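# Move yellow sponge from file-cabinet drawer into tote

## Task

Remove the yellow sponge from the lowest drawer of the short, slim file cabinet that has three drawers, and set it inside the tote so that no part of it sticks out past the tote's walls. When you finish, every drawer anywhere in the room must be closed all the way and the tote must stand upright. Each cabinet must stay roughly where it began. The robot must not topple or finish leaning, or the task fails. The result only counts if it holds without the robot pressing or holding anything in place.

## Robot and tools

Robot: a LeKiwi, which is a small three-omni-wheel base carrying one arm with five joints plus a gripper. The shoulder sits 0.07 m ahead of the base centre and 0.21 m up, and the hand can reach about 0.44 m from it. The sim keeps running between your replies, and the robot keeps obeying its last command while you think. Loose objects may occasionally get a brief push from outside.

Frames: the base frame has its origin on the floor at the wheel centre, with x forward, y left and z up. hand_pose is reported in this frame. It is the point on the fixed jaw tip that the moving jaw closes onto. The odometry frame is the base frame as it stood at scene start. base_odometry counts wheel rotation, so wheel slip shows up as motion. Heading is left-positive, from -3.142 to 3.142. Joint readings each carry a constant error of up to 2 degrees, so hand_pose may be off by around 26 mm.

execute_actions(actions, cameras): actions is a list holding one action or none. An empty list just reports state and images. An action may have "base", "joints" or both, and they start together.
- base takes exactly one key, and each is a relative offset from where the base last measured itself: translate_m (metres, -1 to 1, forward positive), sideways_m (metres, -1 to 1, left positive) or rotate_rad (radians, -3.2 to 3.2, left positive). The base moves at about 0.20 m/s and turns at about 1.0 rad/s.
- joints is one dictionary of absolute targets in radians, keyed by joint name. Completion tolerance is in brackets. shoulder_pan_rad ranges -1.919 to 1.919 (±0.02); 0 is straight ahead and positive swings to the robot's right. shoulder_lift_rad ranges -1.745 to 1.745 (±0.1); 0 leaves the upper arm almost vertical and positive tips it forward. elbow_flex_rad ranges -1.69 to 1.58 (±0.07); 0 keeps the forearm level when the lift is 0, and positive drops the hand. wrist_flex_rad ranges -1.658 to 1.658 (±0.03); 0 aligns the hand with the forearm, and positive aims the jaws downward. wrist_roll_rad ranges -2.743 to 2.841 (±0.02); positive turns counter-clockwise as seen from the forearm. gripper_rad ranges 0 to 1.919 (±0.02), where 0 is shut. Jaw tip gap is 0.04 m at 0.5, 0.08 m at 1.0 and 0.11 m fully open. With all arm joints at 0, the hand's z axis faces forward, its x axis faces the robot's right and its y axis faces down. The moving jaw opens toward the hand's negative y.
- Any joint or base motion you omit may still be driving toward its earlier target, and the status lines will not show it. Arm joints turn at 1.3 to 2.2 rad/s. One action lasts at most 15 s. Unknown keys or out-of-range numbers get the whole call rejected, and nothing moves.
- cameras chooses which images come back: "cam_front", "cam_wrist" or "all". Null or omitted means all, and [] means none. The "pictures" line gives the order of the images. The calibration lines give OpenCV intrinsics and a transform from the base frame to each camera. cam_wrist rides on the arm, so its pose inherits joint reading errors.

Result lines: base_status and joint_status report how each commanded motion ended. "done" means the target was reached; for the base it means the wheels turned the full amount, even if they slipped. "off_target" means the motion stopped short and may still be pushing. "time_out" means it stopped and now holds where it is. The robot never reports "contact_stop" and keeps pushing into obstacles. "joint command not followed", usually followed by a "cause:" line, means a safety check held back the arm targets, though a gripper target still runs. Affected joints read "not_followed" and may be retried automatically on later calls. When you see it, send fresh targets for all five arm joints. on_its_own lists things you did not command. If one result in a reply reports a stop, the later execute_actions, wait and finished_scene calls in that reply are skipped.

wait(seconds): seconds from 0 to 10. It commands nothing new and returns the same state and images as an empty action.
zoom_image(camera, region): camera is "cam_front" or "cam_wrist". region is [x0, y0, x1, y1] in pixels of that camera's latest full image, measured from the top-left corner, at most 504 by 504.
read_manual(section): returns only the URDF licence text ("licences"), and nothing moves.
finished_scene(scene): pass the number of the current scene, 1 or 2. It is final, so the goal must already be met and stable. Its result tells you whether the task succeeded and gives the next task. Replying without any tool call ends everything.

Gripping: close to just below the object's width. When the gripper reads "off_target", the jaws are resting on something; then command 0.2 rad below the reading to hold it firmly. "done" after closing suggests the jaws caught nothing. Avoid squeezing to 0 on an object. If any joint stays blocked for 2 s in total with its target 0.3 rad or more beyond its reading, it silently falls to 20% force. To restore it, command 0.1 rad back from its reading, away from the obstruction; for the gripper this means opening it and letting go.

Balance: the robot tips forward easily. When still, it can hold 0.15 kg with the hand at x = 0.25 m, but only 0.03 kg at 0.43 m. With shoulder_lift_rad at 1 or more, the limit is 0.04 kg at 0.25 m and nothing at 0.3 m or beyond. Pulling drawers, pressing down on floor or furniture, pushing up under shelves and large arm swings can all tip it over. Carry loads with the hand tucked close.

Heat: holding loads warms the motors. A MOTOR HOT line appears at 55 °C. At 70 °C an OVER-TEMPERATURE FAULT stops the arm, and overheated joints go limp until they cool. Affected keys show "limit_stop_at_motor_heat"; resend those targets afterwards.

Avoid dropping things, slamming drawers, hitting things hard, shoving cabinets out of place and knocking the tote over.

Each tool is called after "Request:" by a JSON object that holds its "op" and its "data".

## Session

Request:
{"op": "execute_actions", "data": {"actions": []}}

Scene clock: 0.00 s.
base_odometry: x=+0.000 y=+0.000 heading=+0.000 (m, m, rad; odometry frame)
base_status: not commanded
joint_positions: shoulder_pan_rad=+0.140 shoulder_lift_rad=-1.497 elbow_flex_rad=-0.285 wrist_flex_rad=+1.395 wrist_roll_rad=-1.495 gripper_rad=+1.920
joint_status: not commanded
hand_pose: x=+0.1035 y=+0.0026 z=+0.4361 quat_wxyz=(+0.827, +0.031, +0.557, -0.069) (m; base frame)
pictures: cam_front, cam_wrist
camera_calibration (this result's frames):
cam_wrist: T_world_to_cam=[[-0.0973951, -0.994644, 0.0346139, 0.000697914], [-0.185804, -0.0159959, -0.982457, 0.47108], [0.977748, -0.102118, -0.183251, 0.052067], [0, 0, 0, 1]] pos_world=[0.0366883, 0.0135465, 0.472333]
Images, in order (width x height): cam_front 644x476, cam_wrist 476x644.

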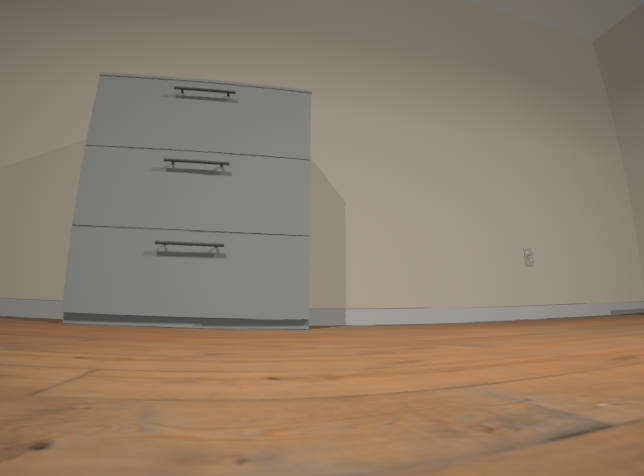

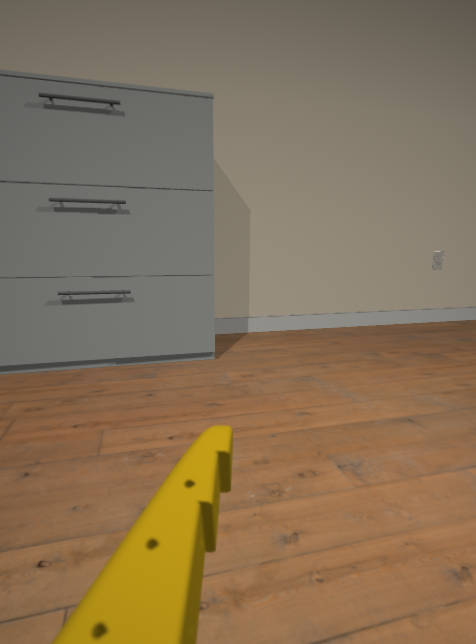

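Request:
{"op": "execute_actions", "data": {"actions": [{"base":{"rotate_rad":-1.5},"joints":{"shoulder_pan_rad":1.3}}]}}

Scene clock: 5.17 s.
base_odometry: x=+0.000 y=+0.000 heading=-1.496 (m, m, rad; odometry frame)
base_status: done
joint_positions: shoulder_pan_rad=+1.294 shoulder_lift_rad=-1.497 elbow_flex_rad=-0.285 wrist_flex_rad=+1.395 wrist_roll_rad=-1.495 gripper_rad=+1.920
joint_status: all done
hand_pose: x=+0.0842 y=-0.0323 z=+0.4361 quat_wxyz=(+0.655, +0.330, +0.450, -0.509) (m; base frame)
pictures: cam_front, cam_wrist
camera_calibration (this result's frames):
cam_wrist: T_world_to_cam=[[-0.948781, -0.314031, 0.0346139, 0.0577408], [-0.0899192, 0.163382, -0.982457, 0.464656], [0.302867, -0.935249, -0.183251, 0.0972841], [0, 0, 0, 1]] pos_world=[0.0671008, 0.0332009, 0.472333]
Images, in order (width x height): cam_front 644x476, cam_wrist 476x644.

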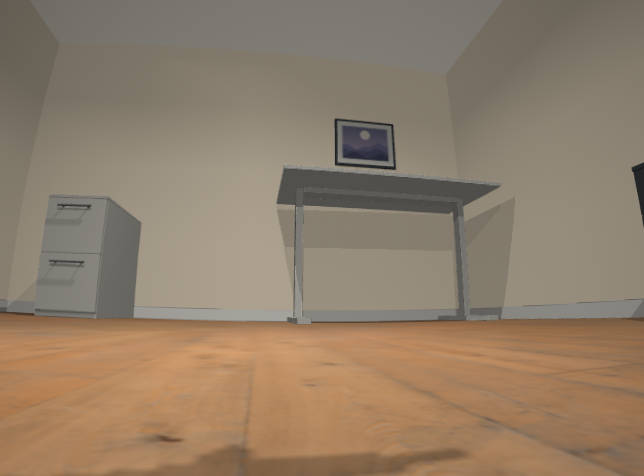

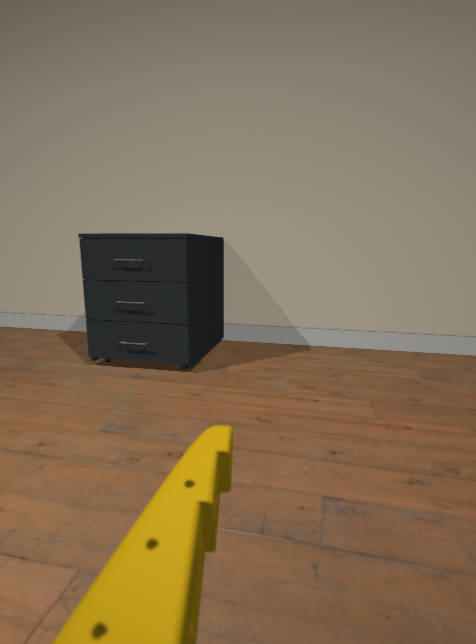

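Request:
{"op": "execute_actions", "data": {"actions": [{"base":{"rotate_rad":-0.48},"joints":{"shoulder_pan_rad":1.9}}], "cameras": ["cam_wrist"]}}

Request:
{"op": "execute_actions", "data": {"actions": [{"base":{"translate_m":0.84}}], "cameras": []}}

Request:
{"op": "execute_actions", "data": {"actions": [{"base":{"rotate_rad":-0.95}}]}}

Scene clock: 12.67 s.
base_odometry: x=+0.000 y=+0.000 heading=-1.972 (m, m, rad; odometry frame)
base_status: done
joint_positions: shoulder_pan_rad=+1.895 shoulder_lift_rad=-1.497 elbow_flex_rad=-0.285 wrist_flex_rad=+1.395 wrist_roll_rad=-1.495 gripper_rad=+1.920
joint_status: all done
hand_pose: x=+0.0629 y=-0.0364 z=+0.4361 quat_wxyz=(+0.475, +0.449, +0.332, -0.680) (m; base frame)
pictures: cam_wrist
camera_calibration (this result's frames):
cam_wrist: T_world_to_cam=[[-0.960012, 0.277809, 0.0346139, 0.0584933], [0.0182839, 0.185593, -0.982457, 0.457407], [-0.27936, -0.942538, -0.183251, 0.136293], [0, 0, 0, 1]] pos_world=[0.0858659, 0.0273201, 0.472333]
Images, in order (width x height): cam_wrist 476x644.

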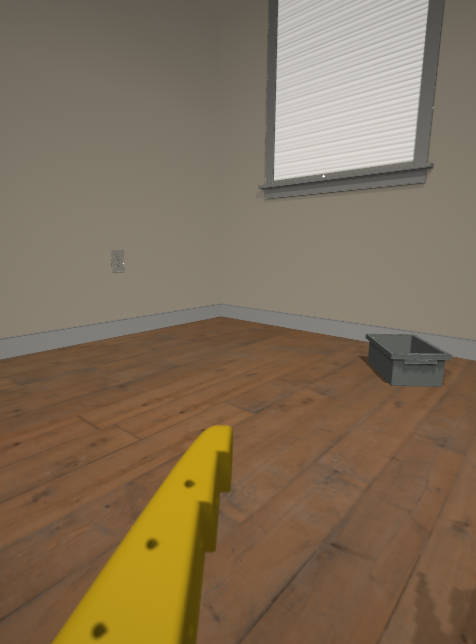

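Scene clock: 17.83 s.
base_odometry: x=-0.328 y=-0.773 heading=-1.972 (m, m, rad; odometry frame)
base_status: done
joint_positions: shoulder_pan_rad=+1.895 shoulder_lift_rad=-1.497 elbow_flex_rad=-0.285 wrist_flex_rad=+1.395 wrist_roll_rad=-1.495 gripper_rad=+1.920
joint_status: not commanded
hand_pose: x=+0.0629 y=-0.0364 z=+0.4361 quat_wxyz=(+0.475, +0.449, +0.332, -0.680) (m; base frame)
pictures: none
No camera images: the call's "cameras" was empty. Leave "cameras" out to get every camera's image.

Scene clock: 19.77 s.
base_odometry: x=-0.328 y=-0.773 heading=-2.918 (m, m, rad; odometry frame)
base_status: done
joint_positions: shoulder_pan_rad=+1.896 shoulder_lift_rad=-1.497 elbow_flex_rad=-0.285 wrist_flex_rad=+1.395 wrist_roll_rad=-1.495 gripper_rad=+1.920
joint_status: not commanded
hand_pose: x=+0.0629 y=-0.0364 z=+0.4361 quat_wxyz=(+0.475, +0.449, +0.332, -0.681) (m; base frame)
pictures: cam_front, cam_wrist
camera_calibration (this result's frames):
cam_wrist: T_world_to_cam=[[-0.959585, 0.279281, 0.0346139, 0.0584646], [0.0185686, 0.185565, -0.982457, 0.457388], [-0.280805, -0.942108, -0.183251, 0.13639], [0, 0, 0, 1]] pos_world=[0.0859078, 0.0272911, 0.472333]
Images, in order (width x height): cam_front 644x476, cam_wrist 476x644.

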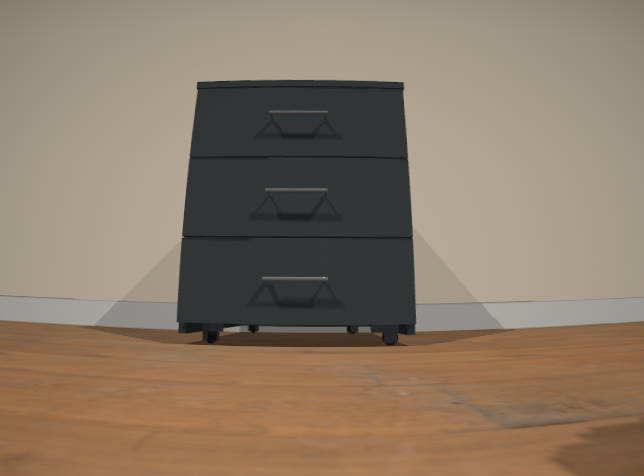

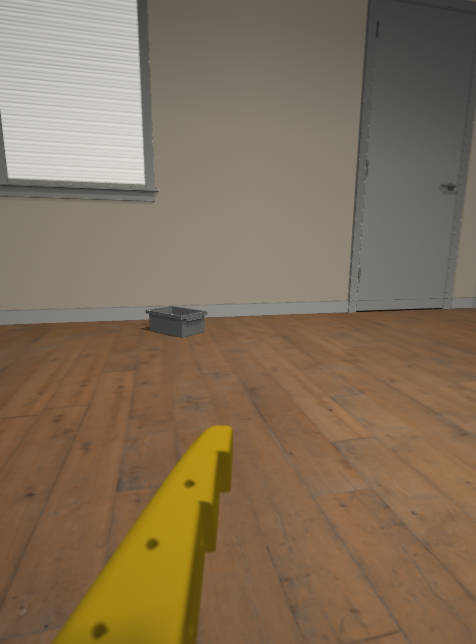

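Request:
{"op": "execute_actions", "data": {"actions": [{"base":{"translate_m":0.15},"joints":{"shoulder_pan_rad":-0.02,"shoulder_lift_rad":-0.6,"elbow_flex_rad":1.1,"wrist_flex_rad":-0.3,"wrist_roll_rad":0,"gripper_rad":0.6}}], "cameras": []}}

Request:
{"op": "execute_actions", "data": {"actions": [{"base":{"translate_m":0.22},"joints":{"shoulder_lift_rad":0.3,"elbow_flex_rad":1.2,"wrist_flex_rad":-1.16}}]}}

Scene clock: 25.63 s.
base_odometry: x=-0.474 y=-0.806 heading=-2.918 (m, m, rad; odometry frame)
base_status: done
joint_positions: shoulder_pan_rad=-0.015 shoulder_lift_rad=-0.598 elbow_flex_rad=+1.104 wrist_flex_rad=-0.285 wrist_roll_rad=-0.010 gripper_rad=+0.613
joint_status: all done
hand_pose: x=+0.3326 y=+0.0040 z=+0.2140 quat_wxyz=(+0.458, -0.540, +0.564, -0.425) (m; base frame)
pictures: none
No camera images: the call's "cameras" was empty. Leave "cameras" out to get every camera's image.

Scene clock: 27.70 s.
base_odometry: x=-0.688 y=-0.854 heading=-2.919 (m, m, rad; odometry frame)
base_status: done
joint_positions: shoulder_pan_rad=-0.015 shoulder_lift_rad=+0.303 elbow_flex_rad=+1.202 wrist_flex_rad=-1.145 wrist_roll_rad=-0.010 gripper_rad=+0.613
joint_status: all done
hand_pose: x=+0.3193 y=+0.0038 z=+0.1099 quat_wxyz=(+0.417, -0.568, +0.594, -0.388) (m; base frame)
pictures: cam_front, cam_wrist
camera_calibration (this result's frames):
cam_wrist: T_world_to_cam=[[0.400111, -0.0636397, 0.914254, -0.224925], [-0.502261, -0.849659, 0.160664, 0.16935], [0.76658, -0.523478, -0.371922, -0.128772], [0, 0, 0, 1]] pos_world=[0.273767, 0.0621662, 0.130537]
Images, in order (width x height): cam_front 644x476, cam_wrist 476x644.

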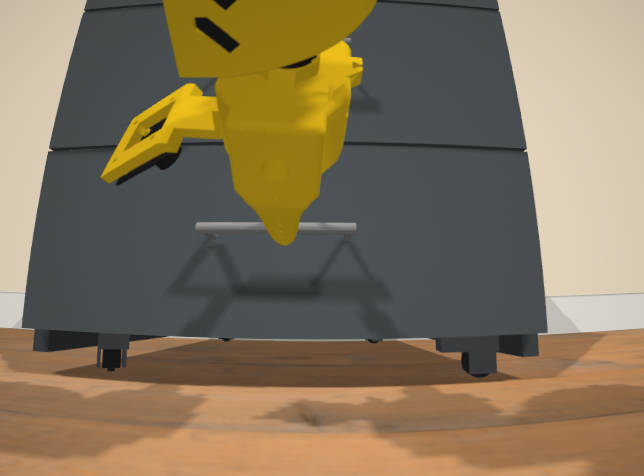

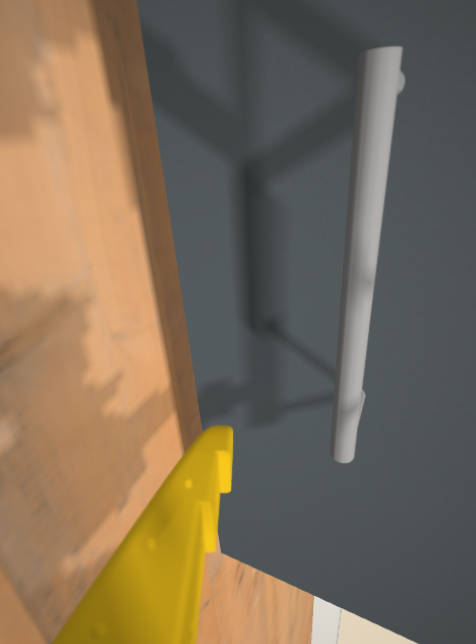

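Request:
{"op": "execute_actions", "data": {"actions": [{"base":{"translate_m":0.055},"joints":{"gripper_rad":0.45,"wrist_flex_rad":-1.18}}]}}

Request:
{"op": "execute_actions", "data": {"actions": [{"joints":{"gripper_rad":0.0,"wrist_flex_rad":-1.2}}]}}

Request:
{"op": "execute_actions", "data": {"actions": [{"base":{"translate_m":-0.05}}]}}

Scene clock: 32.70 s.
base_odometry: x=-0.741 y=-0.866 heading=-2.919 (m, m, rad; odometry frame)
base_status: done
joint_positions: shoulder_pan_rad=-0.015 shoulder_lift_rad=+0.304 elbow_flex_rad=+1.205 wrist_flex_rad=-1.168 wrist_roll_rad=-0.010 gripper_rad=+0.462
joint_status: all done
hand_pose: x=+0.3200 y=+0.0038 z=+0.1125 quat_wxyz=(+0.423, -0.565, +0.590, -0.393) (m; base frame)
pictures: cam_front, cam_wrist
camera_calibration (this result's frames):
cam_wrist: T_world_to_cam=[[0.383217, -0.0638923, 0.921446, -0.22295], [-0.505131, -0.849702, 0.151159, 0.171277], [0.773297, -0.523377, -0.357894, -0.132063], [0, 0, 0, 1]] pos_world=[0.274079, 0.0621709, 0.132282]
Images, in order (width x height): cam_front 644x476, cam_wrist 476x644.

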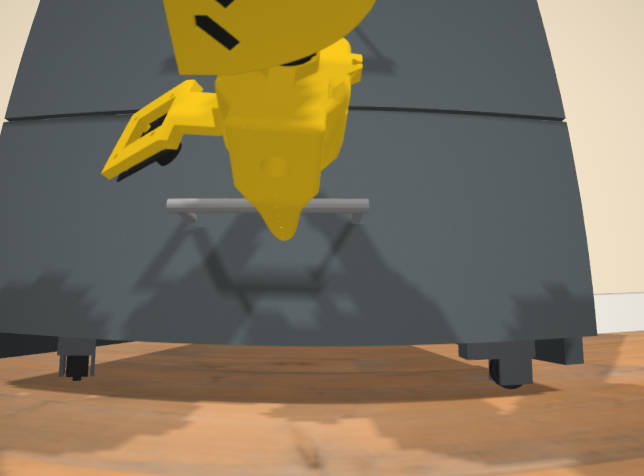

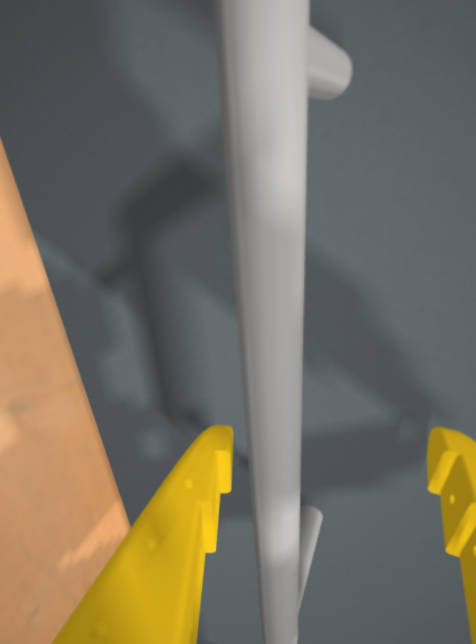

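Scene clock: 33.63 s.
base_odometry: x=-0.741 y=-0.866 heading=-2.919 (m, m, rad; odometry frame)
base_status: not commanded
joint_positions: shoulder_pan_rad=-0.015 shoulder_lift_rad=+0.304 elbow_flex_rad=+1.203 wrist_flex_rad=-1.196 wrist_roll_rad=-0.010 gripper_rad=+0.018
joint_status: all done
hand_pose: x=+0.3219 y=+0.0039 z=+0.1169 quat_wxyz=(+0.431, -0.559, +0.584, -0.401) (m; base frame)
pictures: cam_front, cam_wrist
camera_calibration (this result's frames):
cam_wrist: T_world_to_cam=[[0.356205, -0.0642962, 0.932193, -0.220279], [-0.509315, -0.849765, 0.136006, 0.174729], [0.7834, -0.523226, -0.335438, -0.137845], [0, 0, 0, 1]] pos_world=[0.275445, 0.0621913, 0.13534]
Images, in order (width x height): cam_front 644x476, cam_wrist 476x644.

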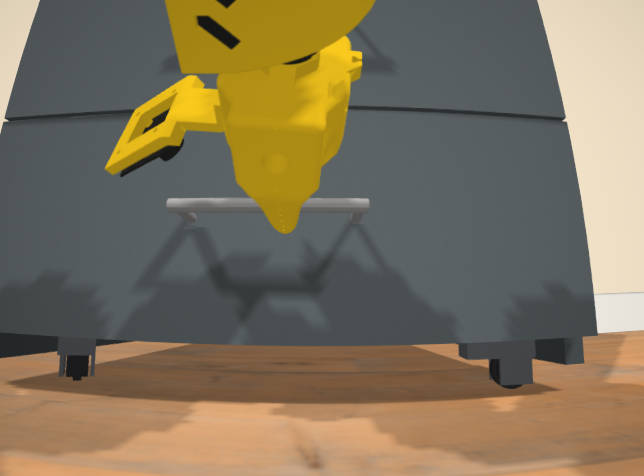

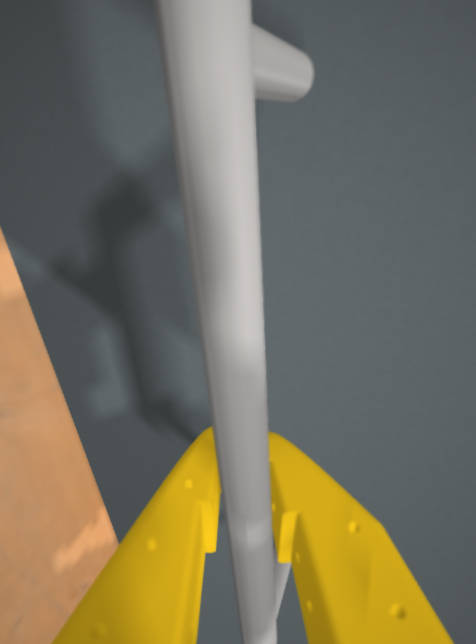

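Scene clock: 34.80 s.
base_odometry: x=-0.693 y=-0.856 heading=-2.918 (m, m, rad; odometry frame)
base_status: done
joint_positions: shoulder_pan_rad=-0.020 shoulder_lift_rad=+0.303 elbow_flex_rad=+1.173 wrist_flex_rad=-1.200 wrist_roll_rad=-0.008 gripper_rad=+0.018
joint_status: not commanded
hand_pose: x=+0.3280 y=+0.0051 z=+0.1230 quat_wxyz=(+0.443, -0.553, +0.574, -0.410) (m; base frame)
pictures: cam_front, cam_wrist
camera_calibration (this result's frames):
cam_wrist: T_world_to_cam=[[0.321951, -0.0618034, 0.944737, -0.218459], [-0.509699, -0.85223, 0.117945, 0.180462], [0.797844, -0.519504, -0.305877, -0.148301], [0, 0, 0, 1]] pos_world=[0.280635, 0.0632504, 0.13974]
Images, in order (width x height): cam_front 644x476, cam_wrist 476x644.

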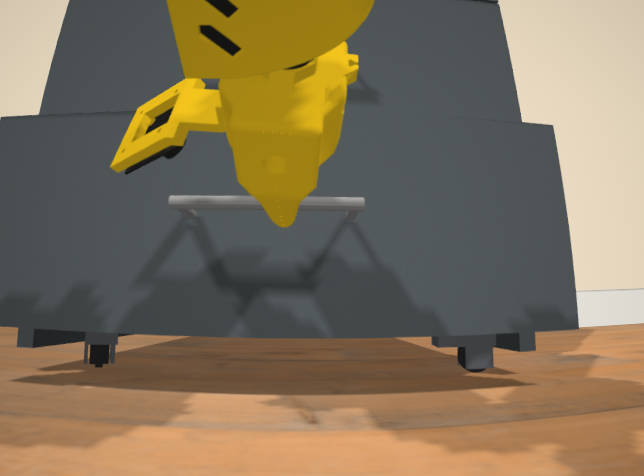

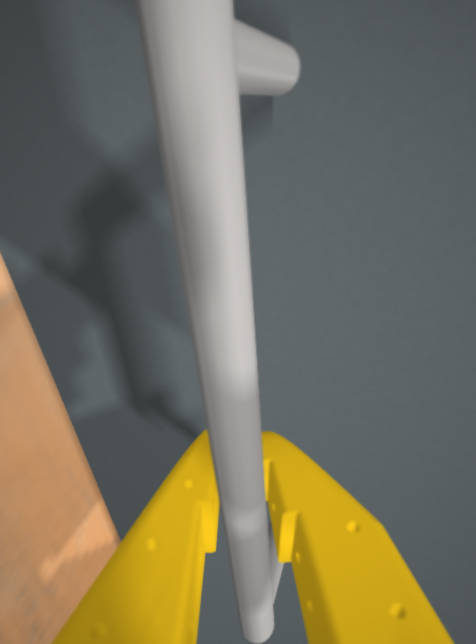

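Request:
{"op": "execute_actions", "data": {"actions": [{"base":{"translate_m":-0.22}}], "cameras": ["cam_front"]}}

Request:
{"op": "execute_actions", "data": {"actions": [{"joints":{"gripper_rad":0.6,"wrist_flex_rad":-1.15}}], "cameras": []}}

Request:
{"op": "execute_actions", "data": {"actions": [{"base":{"translate_m":-0.07}}], "cameras": []}}

Request:
{"op": "execute_actions", "data": {"actions": [{"joints":{"shoulder_lift_rad":-0.5,"elbow_flex_rad":0.6,"wrist_flex_rad":-0.2}}], "cameras": ["cam_front"]}}

Request:
{"op": "execute_actions", "data": {"actions": [{"base":{"translate_m":0.2},"joints":{"shoulder_pan_rad":0,"shoulder_lift_rad":-0.2,"elbow_flex_rad":-0.8,"wrist_flex_rad":1.5,"wrist_roll_rad":-1.52,"gripper_rad":1.05}}]}}

Scene clock: 41.13 s.
base_odometry: x=-0.479 y=-0.807 heading=-2.918 (m, m, rad; odometry frame)
base_status: done
joint_positions: shoulder_pan_rad=-0.020 shoulder_lift_rad=+0.307 elbow_flex_rad=+1.196 wrist_flex_rad=-1.199 wrist_roll_rad=-0.008 gripper_rad=+0.014
joint_status: not commanded
hand_pose: x=+0.3232 y=+0.0051 z=+0.1179 quat_wxyz=(+0.434, -0.559, +0.581, -0.402) (m; base frame)
pictures: cam_front
Images, in order (width x height): cam_front 644x476.

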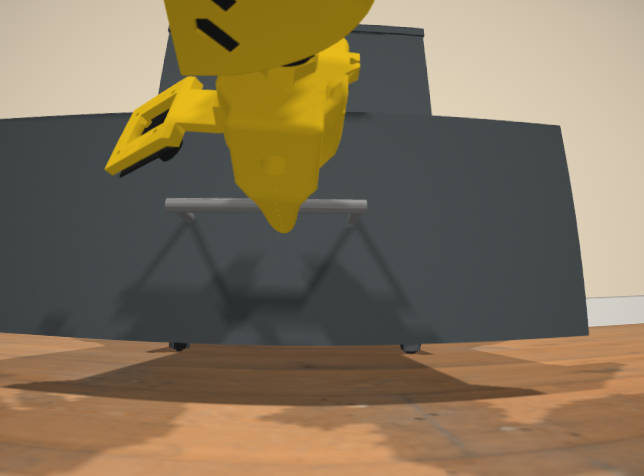

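Scene clock: 42.00 s.
base_odometry: x=-0.479 y=-0.807 heading=-2.918 (m, m, rad; odometry frame)
base_status: not commanded
joint_positions: shoulder_pan_rad=-0.020 shoulder_lift_rad=+0.310 elbow_flex_rad=+1.202 wrist_flex_rad=-1.148 wrist_roll_rad=-0.008 gripper_rad=+0.582
joint_status: all done
hand_pose: x=+0.3187 y=+0.0050 z=+0.1087 quat_wxyz=(+0.416, -0.571, +0.593, -0.386) (m; base frame)
pictures: none
No camera images: the call's "cameras" was empty. Leave "cameras" out to get every camera's image.

Scene clock: 43.27 s.
base_odometry: x=-0.411 y=-0.792 heading=-2.918 (m, m, rad; odometry frame)
base_status: done
joint_positions: shoulder_pan_rad=-0.020 shoulder_lift_rad=+0.310 elbow_flex_rad=+1.202 wrist_flex_rad=-1.148 wrist_roll_rad=-0.008 gripper_rad=+0.587
joint_status: not commanded
hand_pose: x=+0.3187 y=+0.0050 z=+0.1087 quat_wxyz=(+0.416, -0.571, +0.593, -0.386) (m; base frame)
pictures: none
No camera images: the call's "cameras" was empty. Leave "cameras" out to get every camera's image.

Scene clock: 44.53 s.
base_odometry: x=-0.411 y=-0.792 heading=-2.918 (m, m, rad; odometry frame)
base_status: not commanded
joint_positions: shoulder_pan_rad=-0.020 shoulder_lift_rad=-0.460 elbow_flex_rad=+0.636 wrist_flex_rad=-0.202 wrist_roll_rad=-0.008 gripper_rad=+0.587
joint_status: all done
hand_pose: x=+0.3669 y=+0.0059 z=+0.3000 quat_wxyz=(+0.525, -0.484, +0.503, -0.487) (m; base frame)
pictures: cam_front
Images, in order (width x height): cam_front 644x476.

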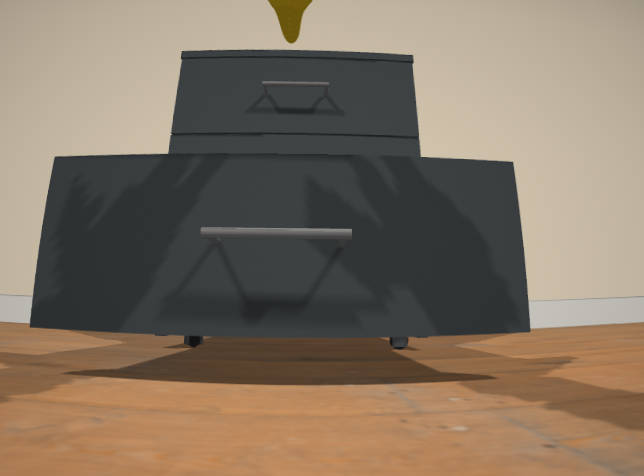

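Scene clock: 46.50 s.
base_odometry: x=-0.606 y=-0.836 heading=-2.918 (m, m, rad; odometry frame)
base_status: done
joint_positions: shoulder_pan_rad=-0.004 shoulder_lift_rad=-0.190 elbow_flex_rad=-0.771 wrist_flex_rad=+1.499 wrist_roll_rad=-1.510 gripper_rad=+1.037
joint_status: all done
hand_pose: x=+0.3143 y=+0.0088 z=+0.3556 quat_wxyz=(+0.493, -0.007, +0.870, -0.002) (m; base frame)
pictures: cam_front, cam_wrist
camera_calibration (this result's frames):
cam_wrist: T_world_to_cam=[[0.0494713, -0.998434, -0.0261243, 0.00557023], [-0.894141, -0.0326184, -0.446596, 0.463526], [0.445045, 0.0454526, -0.894354, 0.250904], [0, 0, 0, 1]] pos_world=[0.302518, 0.00927675, 0.431551]
Images, in order (width x height): cam_front 644x476, cam_wrist 476x644.

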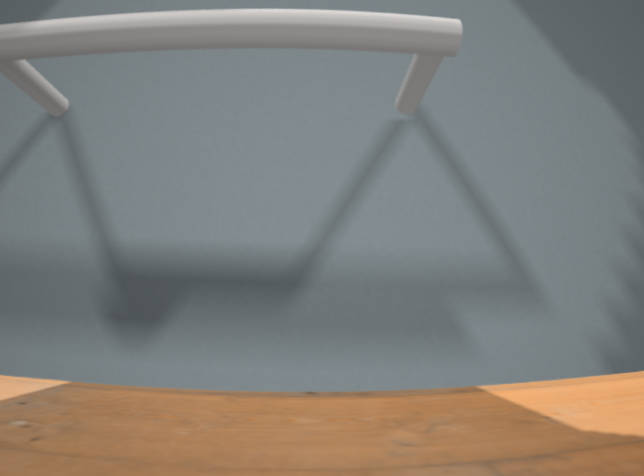

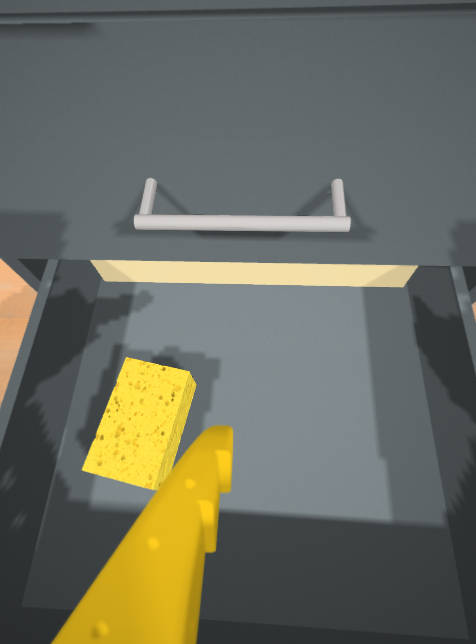

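Request:
{"op": "execute_actions", "data": {"actions": [{"base":{"sideways_m":0.14},"joints":{"shoulder_lift_rad":0.0,"elbow_flex_rad":-0.4,"wrist_flex_rad":1.65,"wrist_roll_rad":-1.72}}], "cameras": []}}

Request:
{"op": "execute_actions", "data": {"actions": [{"base":{"translate_m":0.065},"joints":{"shoulder_lift_rad":0.22,"elbow_flex_rad":-0.15,"wrist_flex_rad":1.43}}]}}

Scene clock: 53.93 s.
base_odometry: x=-0.575 y=-0.972 heading=-2.920 (m, m, rad; odometry frame)
base_status: done
joint_positions: shoulder_pan_rad=-0.004 shoulder_lift_rad=+0.011 elbow_flex_rad=-0.398 wrist_flex_rad=+1.647 wrist_roll_rad=-1.710 gripper_rad=+1.037
joint_status: all done
hand_pose: x=+0.2999 y=+0.0086 z=+0.2244 quat_wxyz=(+0.154, +0.090, +0.984, +0.015) (m; base frame)
pictures: none
No camera images: the call's "cameras" was empty. Leave "cameras" out to get every camera's image.

Scene clock: 55.17 s.
base_odometry: x=-0.638 y=-0.986 heading=-2.920 (m, m, rad; odometry frame)
base_status: done
joint_positions: shoulder_pan_rad=-0.004 shoulder_lift_rad=+0.234 elbow_flex_rad=-0.147 wrist_flex_rad=+1.435 wrist_roll_rad=-1.710 gripper_rad=+1.037
joint_status: all done
hand_pose: x=+0.2946 y=+0.0086 z=+0.1451 quat_wxyz=(+0.024, +0.091, +0.996, +0.002) (m; base frame)
pictures: cam_front, cam_wrist
camera_calibration (this result's frames):
cam_wrist: T_world_to_cam=[[-0.190134, -0.97981, -0.0618113, 0.0764744], [-0.857016, 0.134933, 0.49731, 0.202537], [-0.478929, 0.147529, -0.865368, 0.3385], [0, 0, 0, 1]] pos_world=[0.350236, -0.00233714, 0.196931]
Images, in order (width x height): cam_front 644x476, cam_wrist 476x644.

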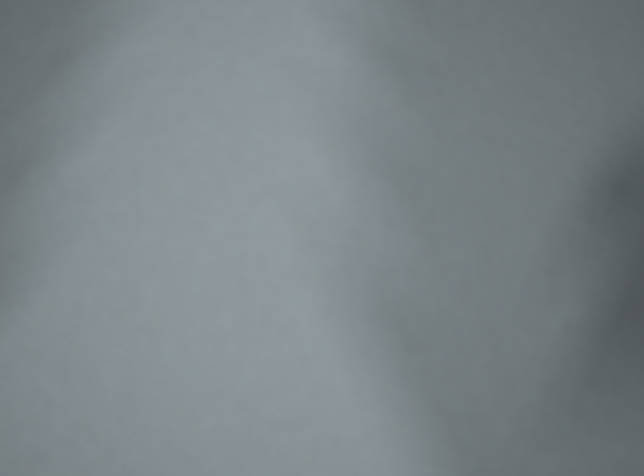

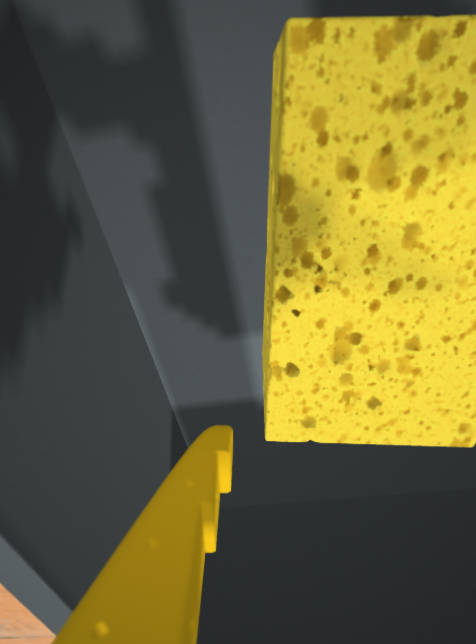

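Request:
{"op": "execute_actions", "data": {"actions": [{"joints":{"shoulder_pan_rad":0.035,"shoulder_lift_rad":0.44,"elbow_flex_rad":0.03,"wrist_flex_rad":1.01}}], "cameras": ["cam_wrist"]}}

Request:
{"op": "execute_actions", "data": {"actions": [{"joints":{"gripper_rad":0.68}}], "cameras": ["cam_wrist"]}}

Request:
{"op": "execute_actions", "data": {"actions": [{"joints":{"shoulder_lift_rad":0.1,"elbow_flex_rad":-0.2,"wrist_flex_rad":1.6}}], "cameras": ["cam_wrist"]}}

Scene clock: 61.13 s.
base_odometry: x=-0.638 y=-0.986 heading=-2.920 (m, m, rad; odometry frame)
base_status: not commanded
joint_positions: shoulder_pan_rad=+0.031 shoulder_lift_rad=+0.453 elbow_flex_rad=+0.031 wrist_flex_rad=+1.019 wrist_roll_rad=-1.710 gripper_rad=+1.039
joint_status: all done
hand_pose: x=+0.3058 y=+0.0002 z=+0.0796 quat_wxyz=(+0.034, +0.109, +0.993, +0.003) (m; base frame)
pictures: cam_wrist
camera_calibration (this result's frames):
cam_wrist: T_world_to_cam=[[-0.223408, -0.97253, -0.0653765, 0.0768046], [-0.860727, 0.16536, 0.481461, 0.248258], [-0.457425, 0.163834, -0.874026, 0.2825], [0, 0, 0, 1]] pos_world=[0.360064, -0.0126401, 0.132407]
Images, in order (width x height): cam_wrist 476x644.

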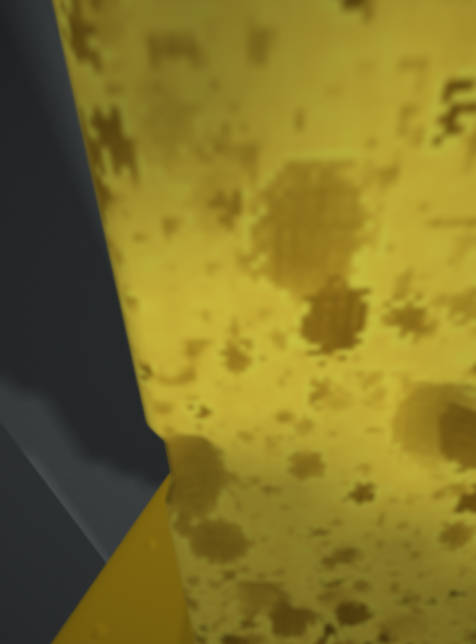

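Scene clock: 61.83 s.
base_odometry: x=-0.638 y=-0.986 heading=-2.920 (m, m, rad; odometry frame)
base_status: not commanded
joint_positions: shoulder_pan_rad=+0.036 shoulder_lift_rad=+0.439 elbow_flex_rad=+0.031 wrist_flex_rad=+1.019 wrist_roll_rad=-1.710 gripper_rad=+0.856
joint_status: gripper_rad off_target (ended at +0.856, target +0.680)
hand_pose: x=+0.3076 y=-0.0010 z=+0.0825 quat_wxyz=(+0.040, +0.111, +0.993, +0.003) (m; base frame)
pictures: cam_wrist
camera_calibration (this result's frames):
cam_wrist: T_world_to_cam=[[-0.226961, -0.971524, -0.068036, 0.0775702], [-0.866517, 0.169553, 0.469467, 0.251351], [-0.444563, 0.165505, -0.880325, 0.282586], [0, 0, 0, 1]] pos_world=[0.361033, -0.0140254, 0.136044]
Images, in order (width x height): cam_wrist 476x644.

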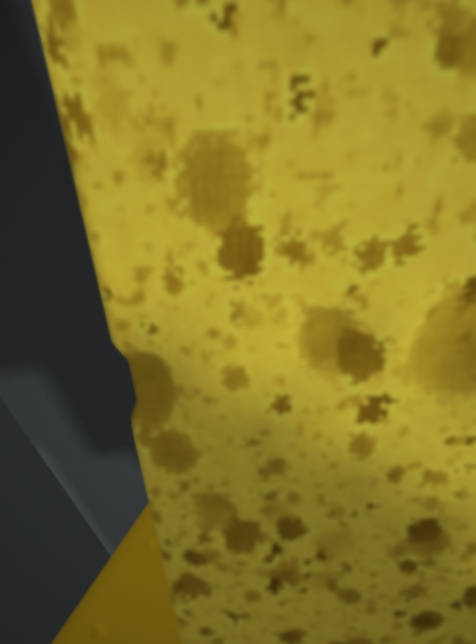

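Scene clock: 62.90 s.
base_odometry: x=-0.638 y=-0.986 heading=-2.920 (m, m, rad; odometry frame)
base_status: not commanded
joint_positions: shoulder_pan_rad=+0.036 shoulder_lift_rad=+0.152 elbow_flex_rad=-0.168 wrist_flex_rad=+1.594 wrist_roll_rad=-1.710 gripper_rad=+0.827
joint_status: all done
on_its_own: gripper_rad moved -0.030 toward your old target +0.680
hand_pose: x=+0.2771 y=+0.0001 z=+0.1627 quat_wxyz=(-0.004, +0.111, +0.994, +0.000) (m; base frame)
pictures: cam_wrist
camera_calibration (this result's frames):
cam_wrist: T_world_to_cam=[[-0.232243, -0.971336, -0.0506918, 0.0758084], [-0.821383, 0.167942, 0.545092, 0.16226], [-0.520954, 0.168231, -0.836842, 0.353588], [0, 0, 0, 1]] pos_world=[0.335087, -0.0130995, 0.211294]
Images, in order (width x height): cam_wrist 476x644.

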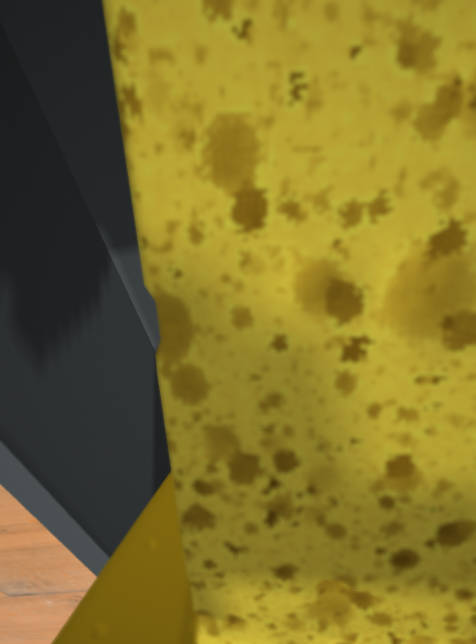

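Request:
{"op": "execute_actions", "data": {"actions": [{"base":{"translate_m":-0.04},"joints":{"shoulder_lift_rad":-0.5,"elbow_flex_rad":-0.3,"wrist_flex_rad":1.65,"wrist_roll_rad":-1.5}}], "cameras": []}}

Request:
{"op": "execute_actions", "data": {"actions": [{"base":{"sideways_m":-0.12},"joints":{"shoulder_pan_rad":1.9,"shoulder_lift_rad":-0.3,"elbow_flex_rad":-0.4}}], "cameras": []}}

Request:
{"op": "execute_actions", "data": {"actions": [{"base":{"translate_m":0.305}}]}}

Request:
{"op": "execute_actions", "data": {"actions": [{"base":{"translate_m":-0.2}}], "cameras": ["cam_front"]}}

Scene clock: 67.90 s.
base_odometry: x=-0.599 y=-0.977 heading=-2.920 (m, m, rad; odometry frame)
base_status: done
joint_positions: shoulder_pan_rad=+0.036 shoulder_lift_rad=-0.472 elbow_flex_rad=-0.271 wrist_flex_rad=+1.648 wrist_roll_rad=-1.510 gripper_rad=+0.826
joint_status: all done
hand_pose: x=+0.2660 y=+0.0006 z=+0.2905 quat_wxyz=(+0.327, +0.011, +0.945, -0.008) (m; base frame)
pictures: none
No camera images: the call's "cameras" was empty. Leave "cameras" out to get every camera's image.

Scene clock: 69.93 s.
base_odometry: x=-0.626 y=-0.861 heading=-2.918 (m, m, rad; odometry frame)
base_status: done
joint_positions: shoulder_pan_rad=+1.893 shoulder_lift_rad=-0.296 elbow_flex_rad=-0.366 wrist_flex_rad=+1.648 wrist_roll_rad=-1.510 gripper_rad=+0.826
joint_status: all done
hand_pose: x=+0.0059 y=-0.2072 z=+0.2776 quat_wxyz=(+0.167, +0.774, +0.564, -0.235) (m; base frame)
pictures: none
No camera images: the call's "cameras" was empty. Leave "cameras" out to get every camera's image.

Scene clock: 72.43 s.
base_odometry: x=-0.923 y=-0.928 heading=-2.918 (m, m, rad; odometry frame)
base_status: done
joint_positions: shoulder_pan_rad=+1.895 shoulder_lift_rad=-0.296 elbow_flex_rad=-0.368 wrist_flex_rad=+1.648 wrist_roll_rad=-1.510 gripper_rad=+0.826
joint_status: not commanded
hand_pose: x=+0.0055 y=-0.2072 z=+0.2779 quat_wxyz=(+0.167, +0.774, +0.564, -0.235) (m; base frame)
pictures: cam_front, cam_wrist
camera_calibration (this result's frames):
cam_wrist: T_world_to_cam=[[-0.956065, 0.289969, -0.0431048, 0.0804431], [0.29089, 0.95661, -0.0167694, 0.224643], [0.0363718, -0.0285714, -0.99893, 0.344621], [0, 0, 0, 1]] pos_world=[-0.000971915, -0.228375, 0.351486]
Images, in order (width x height): cam_front 644x476, cam_wrist 476x644.

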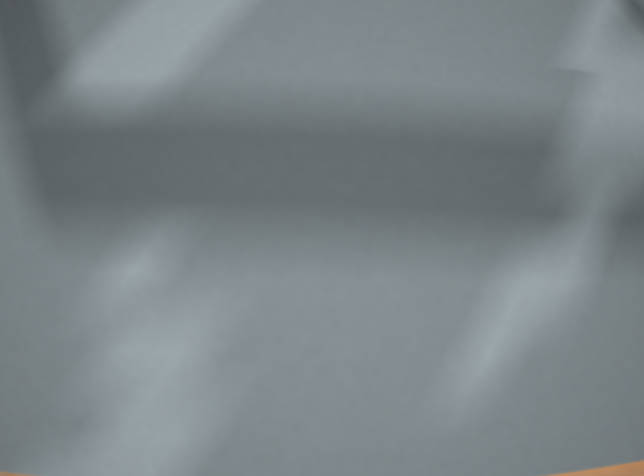

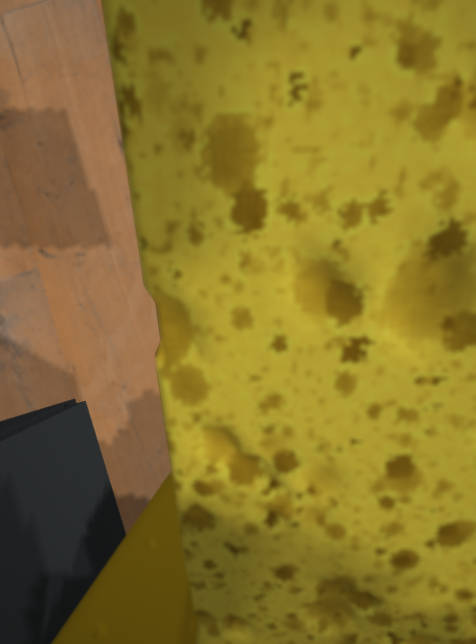

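Scene clock: 74.40 s.
base_odometry: x=-0.728 y=-0.884 heading=-2.918 (m, m, rad; odometry frame)
base_status: done
joint_positions: shoulder_pan_rad=+1.895 shoulder_lift_rad=-0.296 elbow_flex_rad=-0.368 wrist_flex_rad=+1.648 wrist_roll_rad=-1.510 gripper_rad=+0.826
joint_status: not commanded
hand_pose: x=+0.0055 y=-0.2072 z=+0.2779 quat_wxyz=(+0.167, +0.774, +0.564, -0.235) (m; base frame)
pictures: cam_front
Images, in order (width x height): cam_front 644x476.

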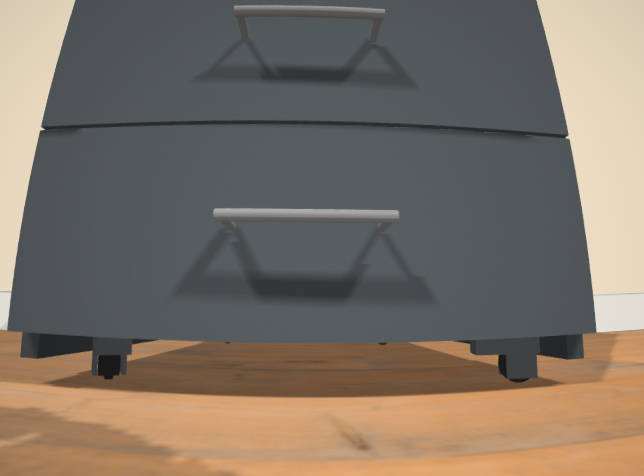

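Request:
{"op": "execute_actions", "data": {"actions": [{"base":{"rotate_rad":-1.83},"joints":{"shoulder_pan_rad":0}}], "cameras": ["cam_front"]}}

Request:
{"op": "execute_actions", "data": {"actions": [{"base":{"translate_m":1.0}}], "cameras": ["cam_front"]}}

Scene clock: 90.10 s.
base_odometry: x=-0.728 y=-0.884 heading=+1.539 (m, m, rad; odometry frame)
base_status: done
joint_positions: shoulder_pan_rad=+0.007 shoulder_lift_rad=-0.296 elbow_flex_rad=-0.368 wrist_flex_rad=+1.648 wrist_roll_rad=-1.510 gripper_rad=+0.826
joint_status: all done
hand_pose: x=+0.2830 y=+0.0063 z=+0.2779 quat_wxyz=(+0.289, -0.003, +0.957, -0.003) (m; base frame)
pictures: cam_front
Images, in order (width x height): cam_front 644x476.

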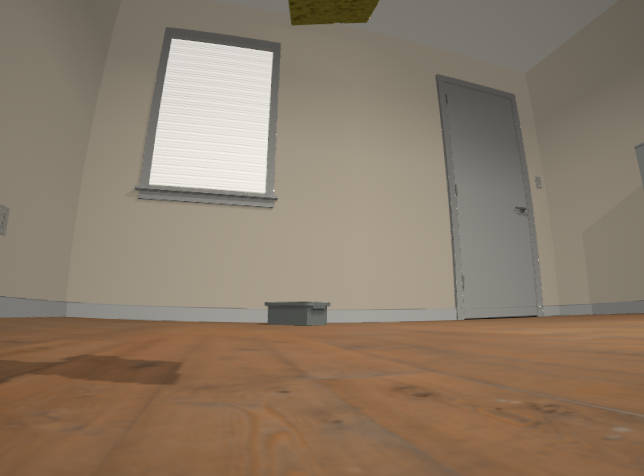

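Scene clock: 96.07 s.
base_odometry: x=-0.697 y=+0.115 heading=+1.539 (m, m, rad; odometry frame)
base_status: done
joint_positions: shoulder_pan_rad=+0.005 shoulder_lift_rad=-0.296 elbow_flex_rad=-0.368 wrist_flex_rad=+1.648 wrist_roll_rad=-1.510 gripper_rad=+0.826
joint_status: not commanded
hand_pose: x=+0.2830 y=+0.0066 z=+0.2779 quat_wxyz=(+0.289, -0.003, +0.957, -0.002) (m; base frame)
pictures: cam_front
Images, in order (width x height): cam_front 644x476.

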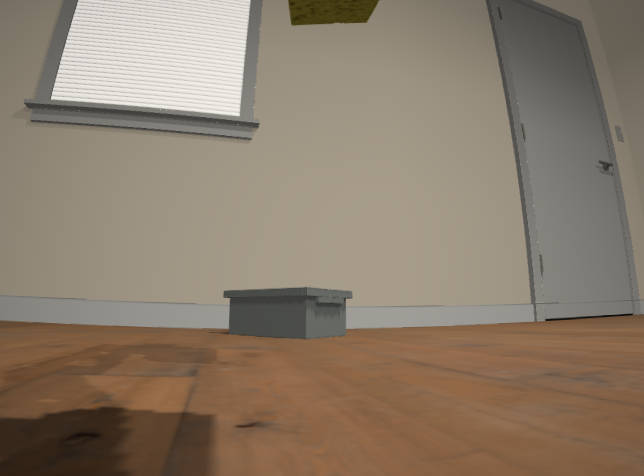

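Request:
{"op": "execute_actions", "data": {"actions": [{"base":{"translate_m":0.8},"joints":{"shoulder_pan_rad":-0.25,"wrist_roll_rad":-0.88,"shoulder_lift_rad":0.05,"elbow_flex_rad":-0.3}}]}}

Scene clock: 104.23 s.
base_odometry: x=-0.671 y=+0.914 heading=+1.539 (m, m, rad; odometry frame)
base_status: done
joint_positions: shoulder_pan_rad=-0.245 shoulder_lift_rad=+0.060 elbow_flex_rad=-0.299 wrist_flex_rad=+1.648 wrist_roll_rad=-0.890 gripper_rad=+0.826
joint_status: all done
hand_pose: x=+0.2750 y=+0.0583 z=+0.1972 quat_wxyz=(+0.079, -0.423, +0.903, -0.015) (m; base frame)
pictures: cam_front, cam_wrist
camera_calibration (this result's frames):
cam_wrist: T_world_to_cam=[[0.761276, -0.647105, 0.0413978, -0.17673], [-0.599702, -0.678354, 0.424492, 0.144107], [-0.246609, -0.347982, -0.904485, 0.339584], [0, 0, 0, 1]] pos_world=[0.304706, 0.101562, 0.253293]
Images, in order (width x height): cam_front 644x476, cam_wrist 476x644.

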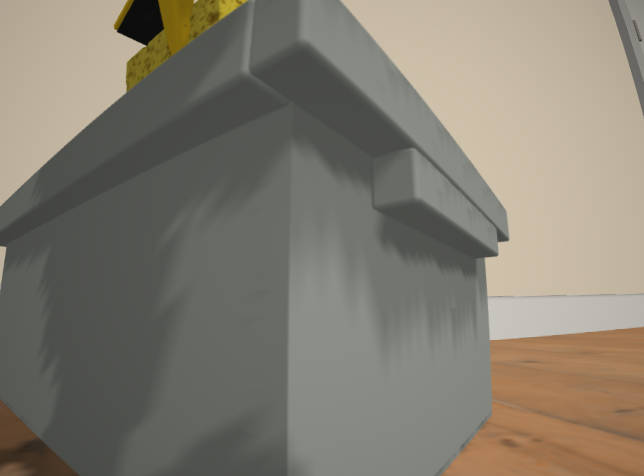

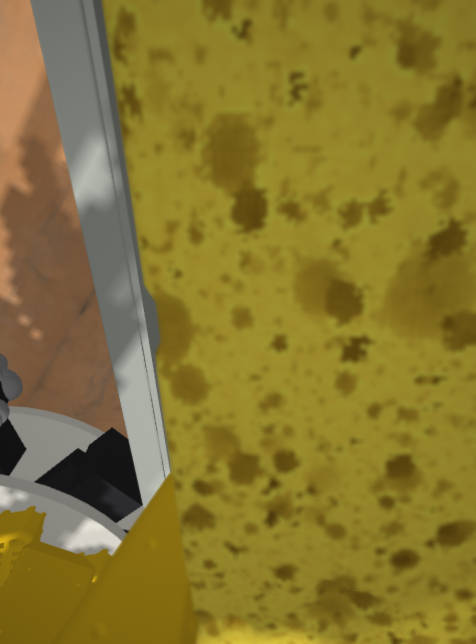

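Request:
{"op": "execute_actions", "data": {"actions": [{"base":{"translate_m":0.03},"joints":{"shoulder_lift_rad":0.22,"elbow_flex_rad":-0.25,"wrist_flex_rad":1.53}}], "cameras": ["cam_wrist"]}}

Request:
{"op": "execute_actions", "data": {"actions": [{"joints":{"shoulder_lift_rad":0.6,"elbow_flex_rad":0.12,"wrist_flex_rad":0.77}}]}}

Scene clock: 110.27 s.
base_odometry: x=-0.670 y=+0.944 heading=+1.539 (m, m, rad; odometry frame)
base_status: done
joint_positions: shoulder_pan_rad=-0.245 shoulder_lift_rad=+0.234 elbow_flex_rad=-0.246 wrist_flex_rad=+1.536 wrist_roll_rad=-0.890 gripper_rad=+0.826
joint_status: all done
hand_pose: x=+0.2802 y=+0.0596 z=+0.1583 quat_wxyz=(+0.023, -0.424, +0.905, -0.005) (m; base frame)
pictures: cam_wrist
camera_calibration (this result's frames):
cam_wrist: T_world_to_cam=[[0.762194, -0.646875, -0.0247405, -0.168035], [-0.548396, -0.665523, 0.506301, 0.136557], [-0.343979, -0.372332, -0.862002, 0.328085], [0, 0, 0, 1]] pos_world=[0.315817, 0.104341, 0.209513]
Images, in order (width x height): cam_wrist 476x644.

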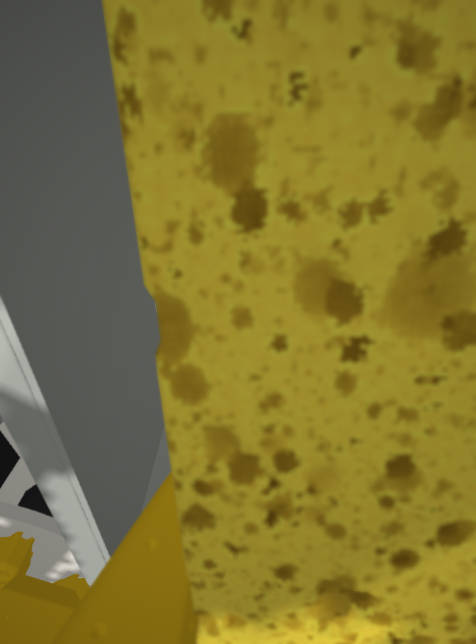

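Scene clock: 111.43 s.
base_odometry: x=-0.670 y=+0.944 heading=+1.539 (m, m, rad; odometry frame)
base_status: not commanded
joint_positions: shoulder_pan_rad=-0.245 shoulder_lift_rad=+0.613 elbow_flex_rad=+0.120 wrist_flex_rad=+0.777 wrist_roll_rad=-0.890 gripper_rad=+0.824
joint_status: all done
hand_pose: x=+0.2855 y=+0.0609 z=+0.0380 quat_wxyz=(+0.030, -0.424, +0.905, -0.006) (m; base frame)
pictures: cam_front, cam_wrist
camera_calibration (this result's frames):
cam_wrist: T_world_to_cam=[[0.762472, -0.646806, -0.0166967, -0.174585], [-0.555113, -0.667203, 0.496679, 0.203624], [-0.332395, -0.369435, -0.867774, 0.223474], [0, 0, 0, 1]] pos_world=[0.320432, 0.105495, 0.0898738]
Images, in order (width x height): cam_front 644x476, cam_wrist 476x644.

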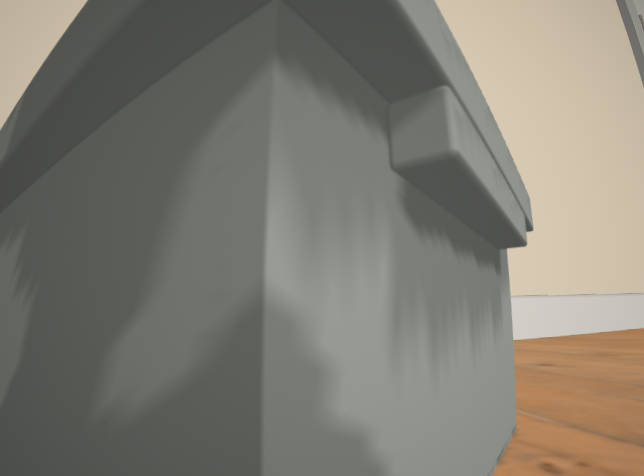

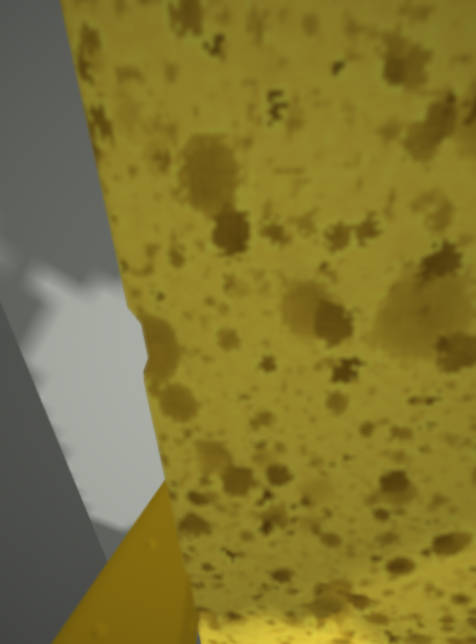

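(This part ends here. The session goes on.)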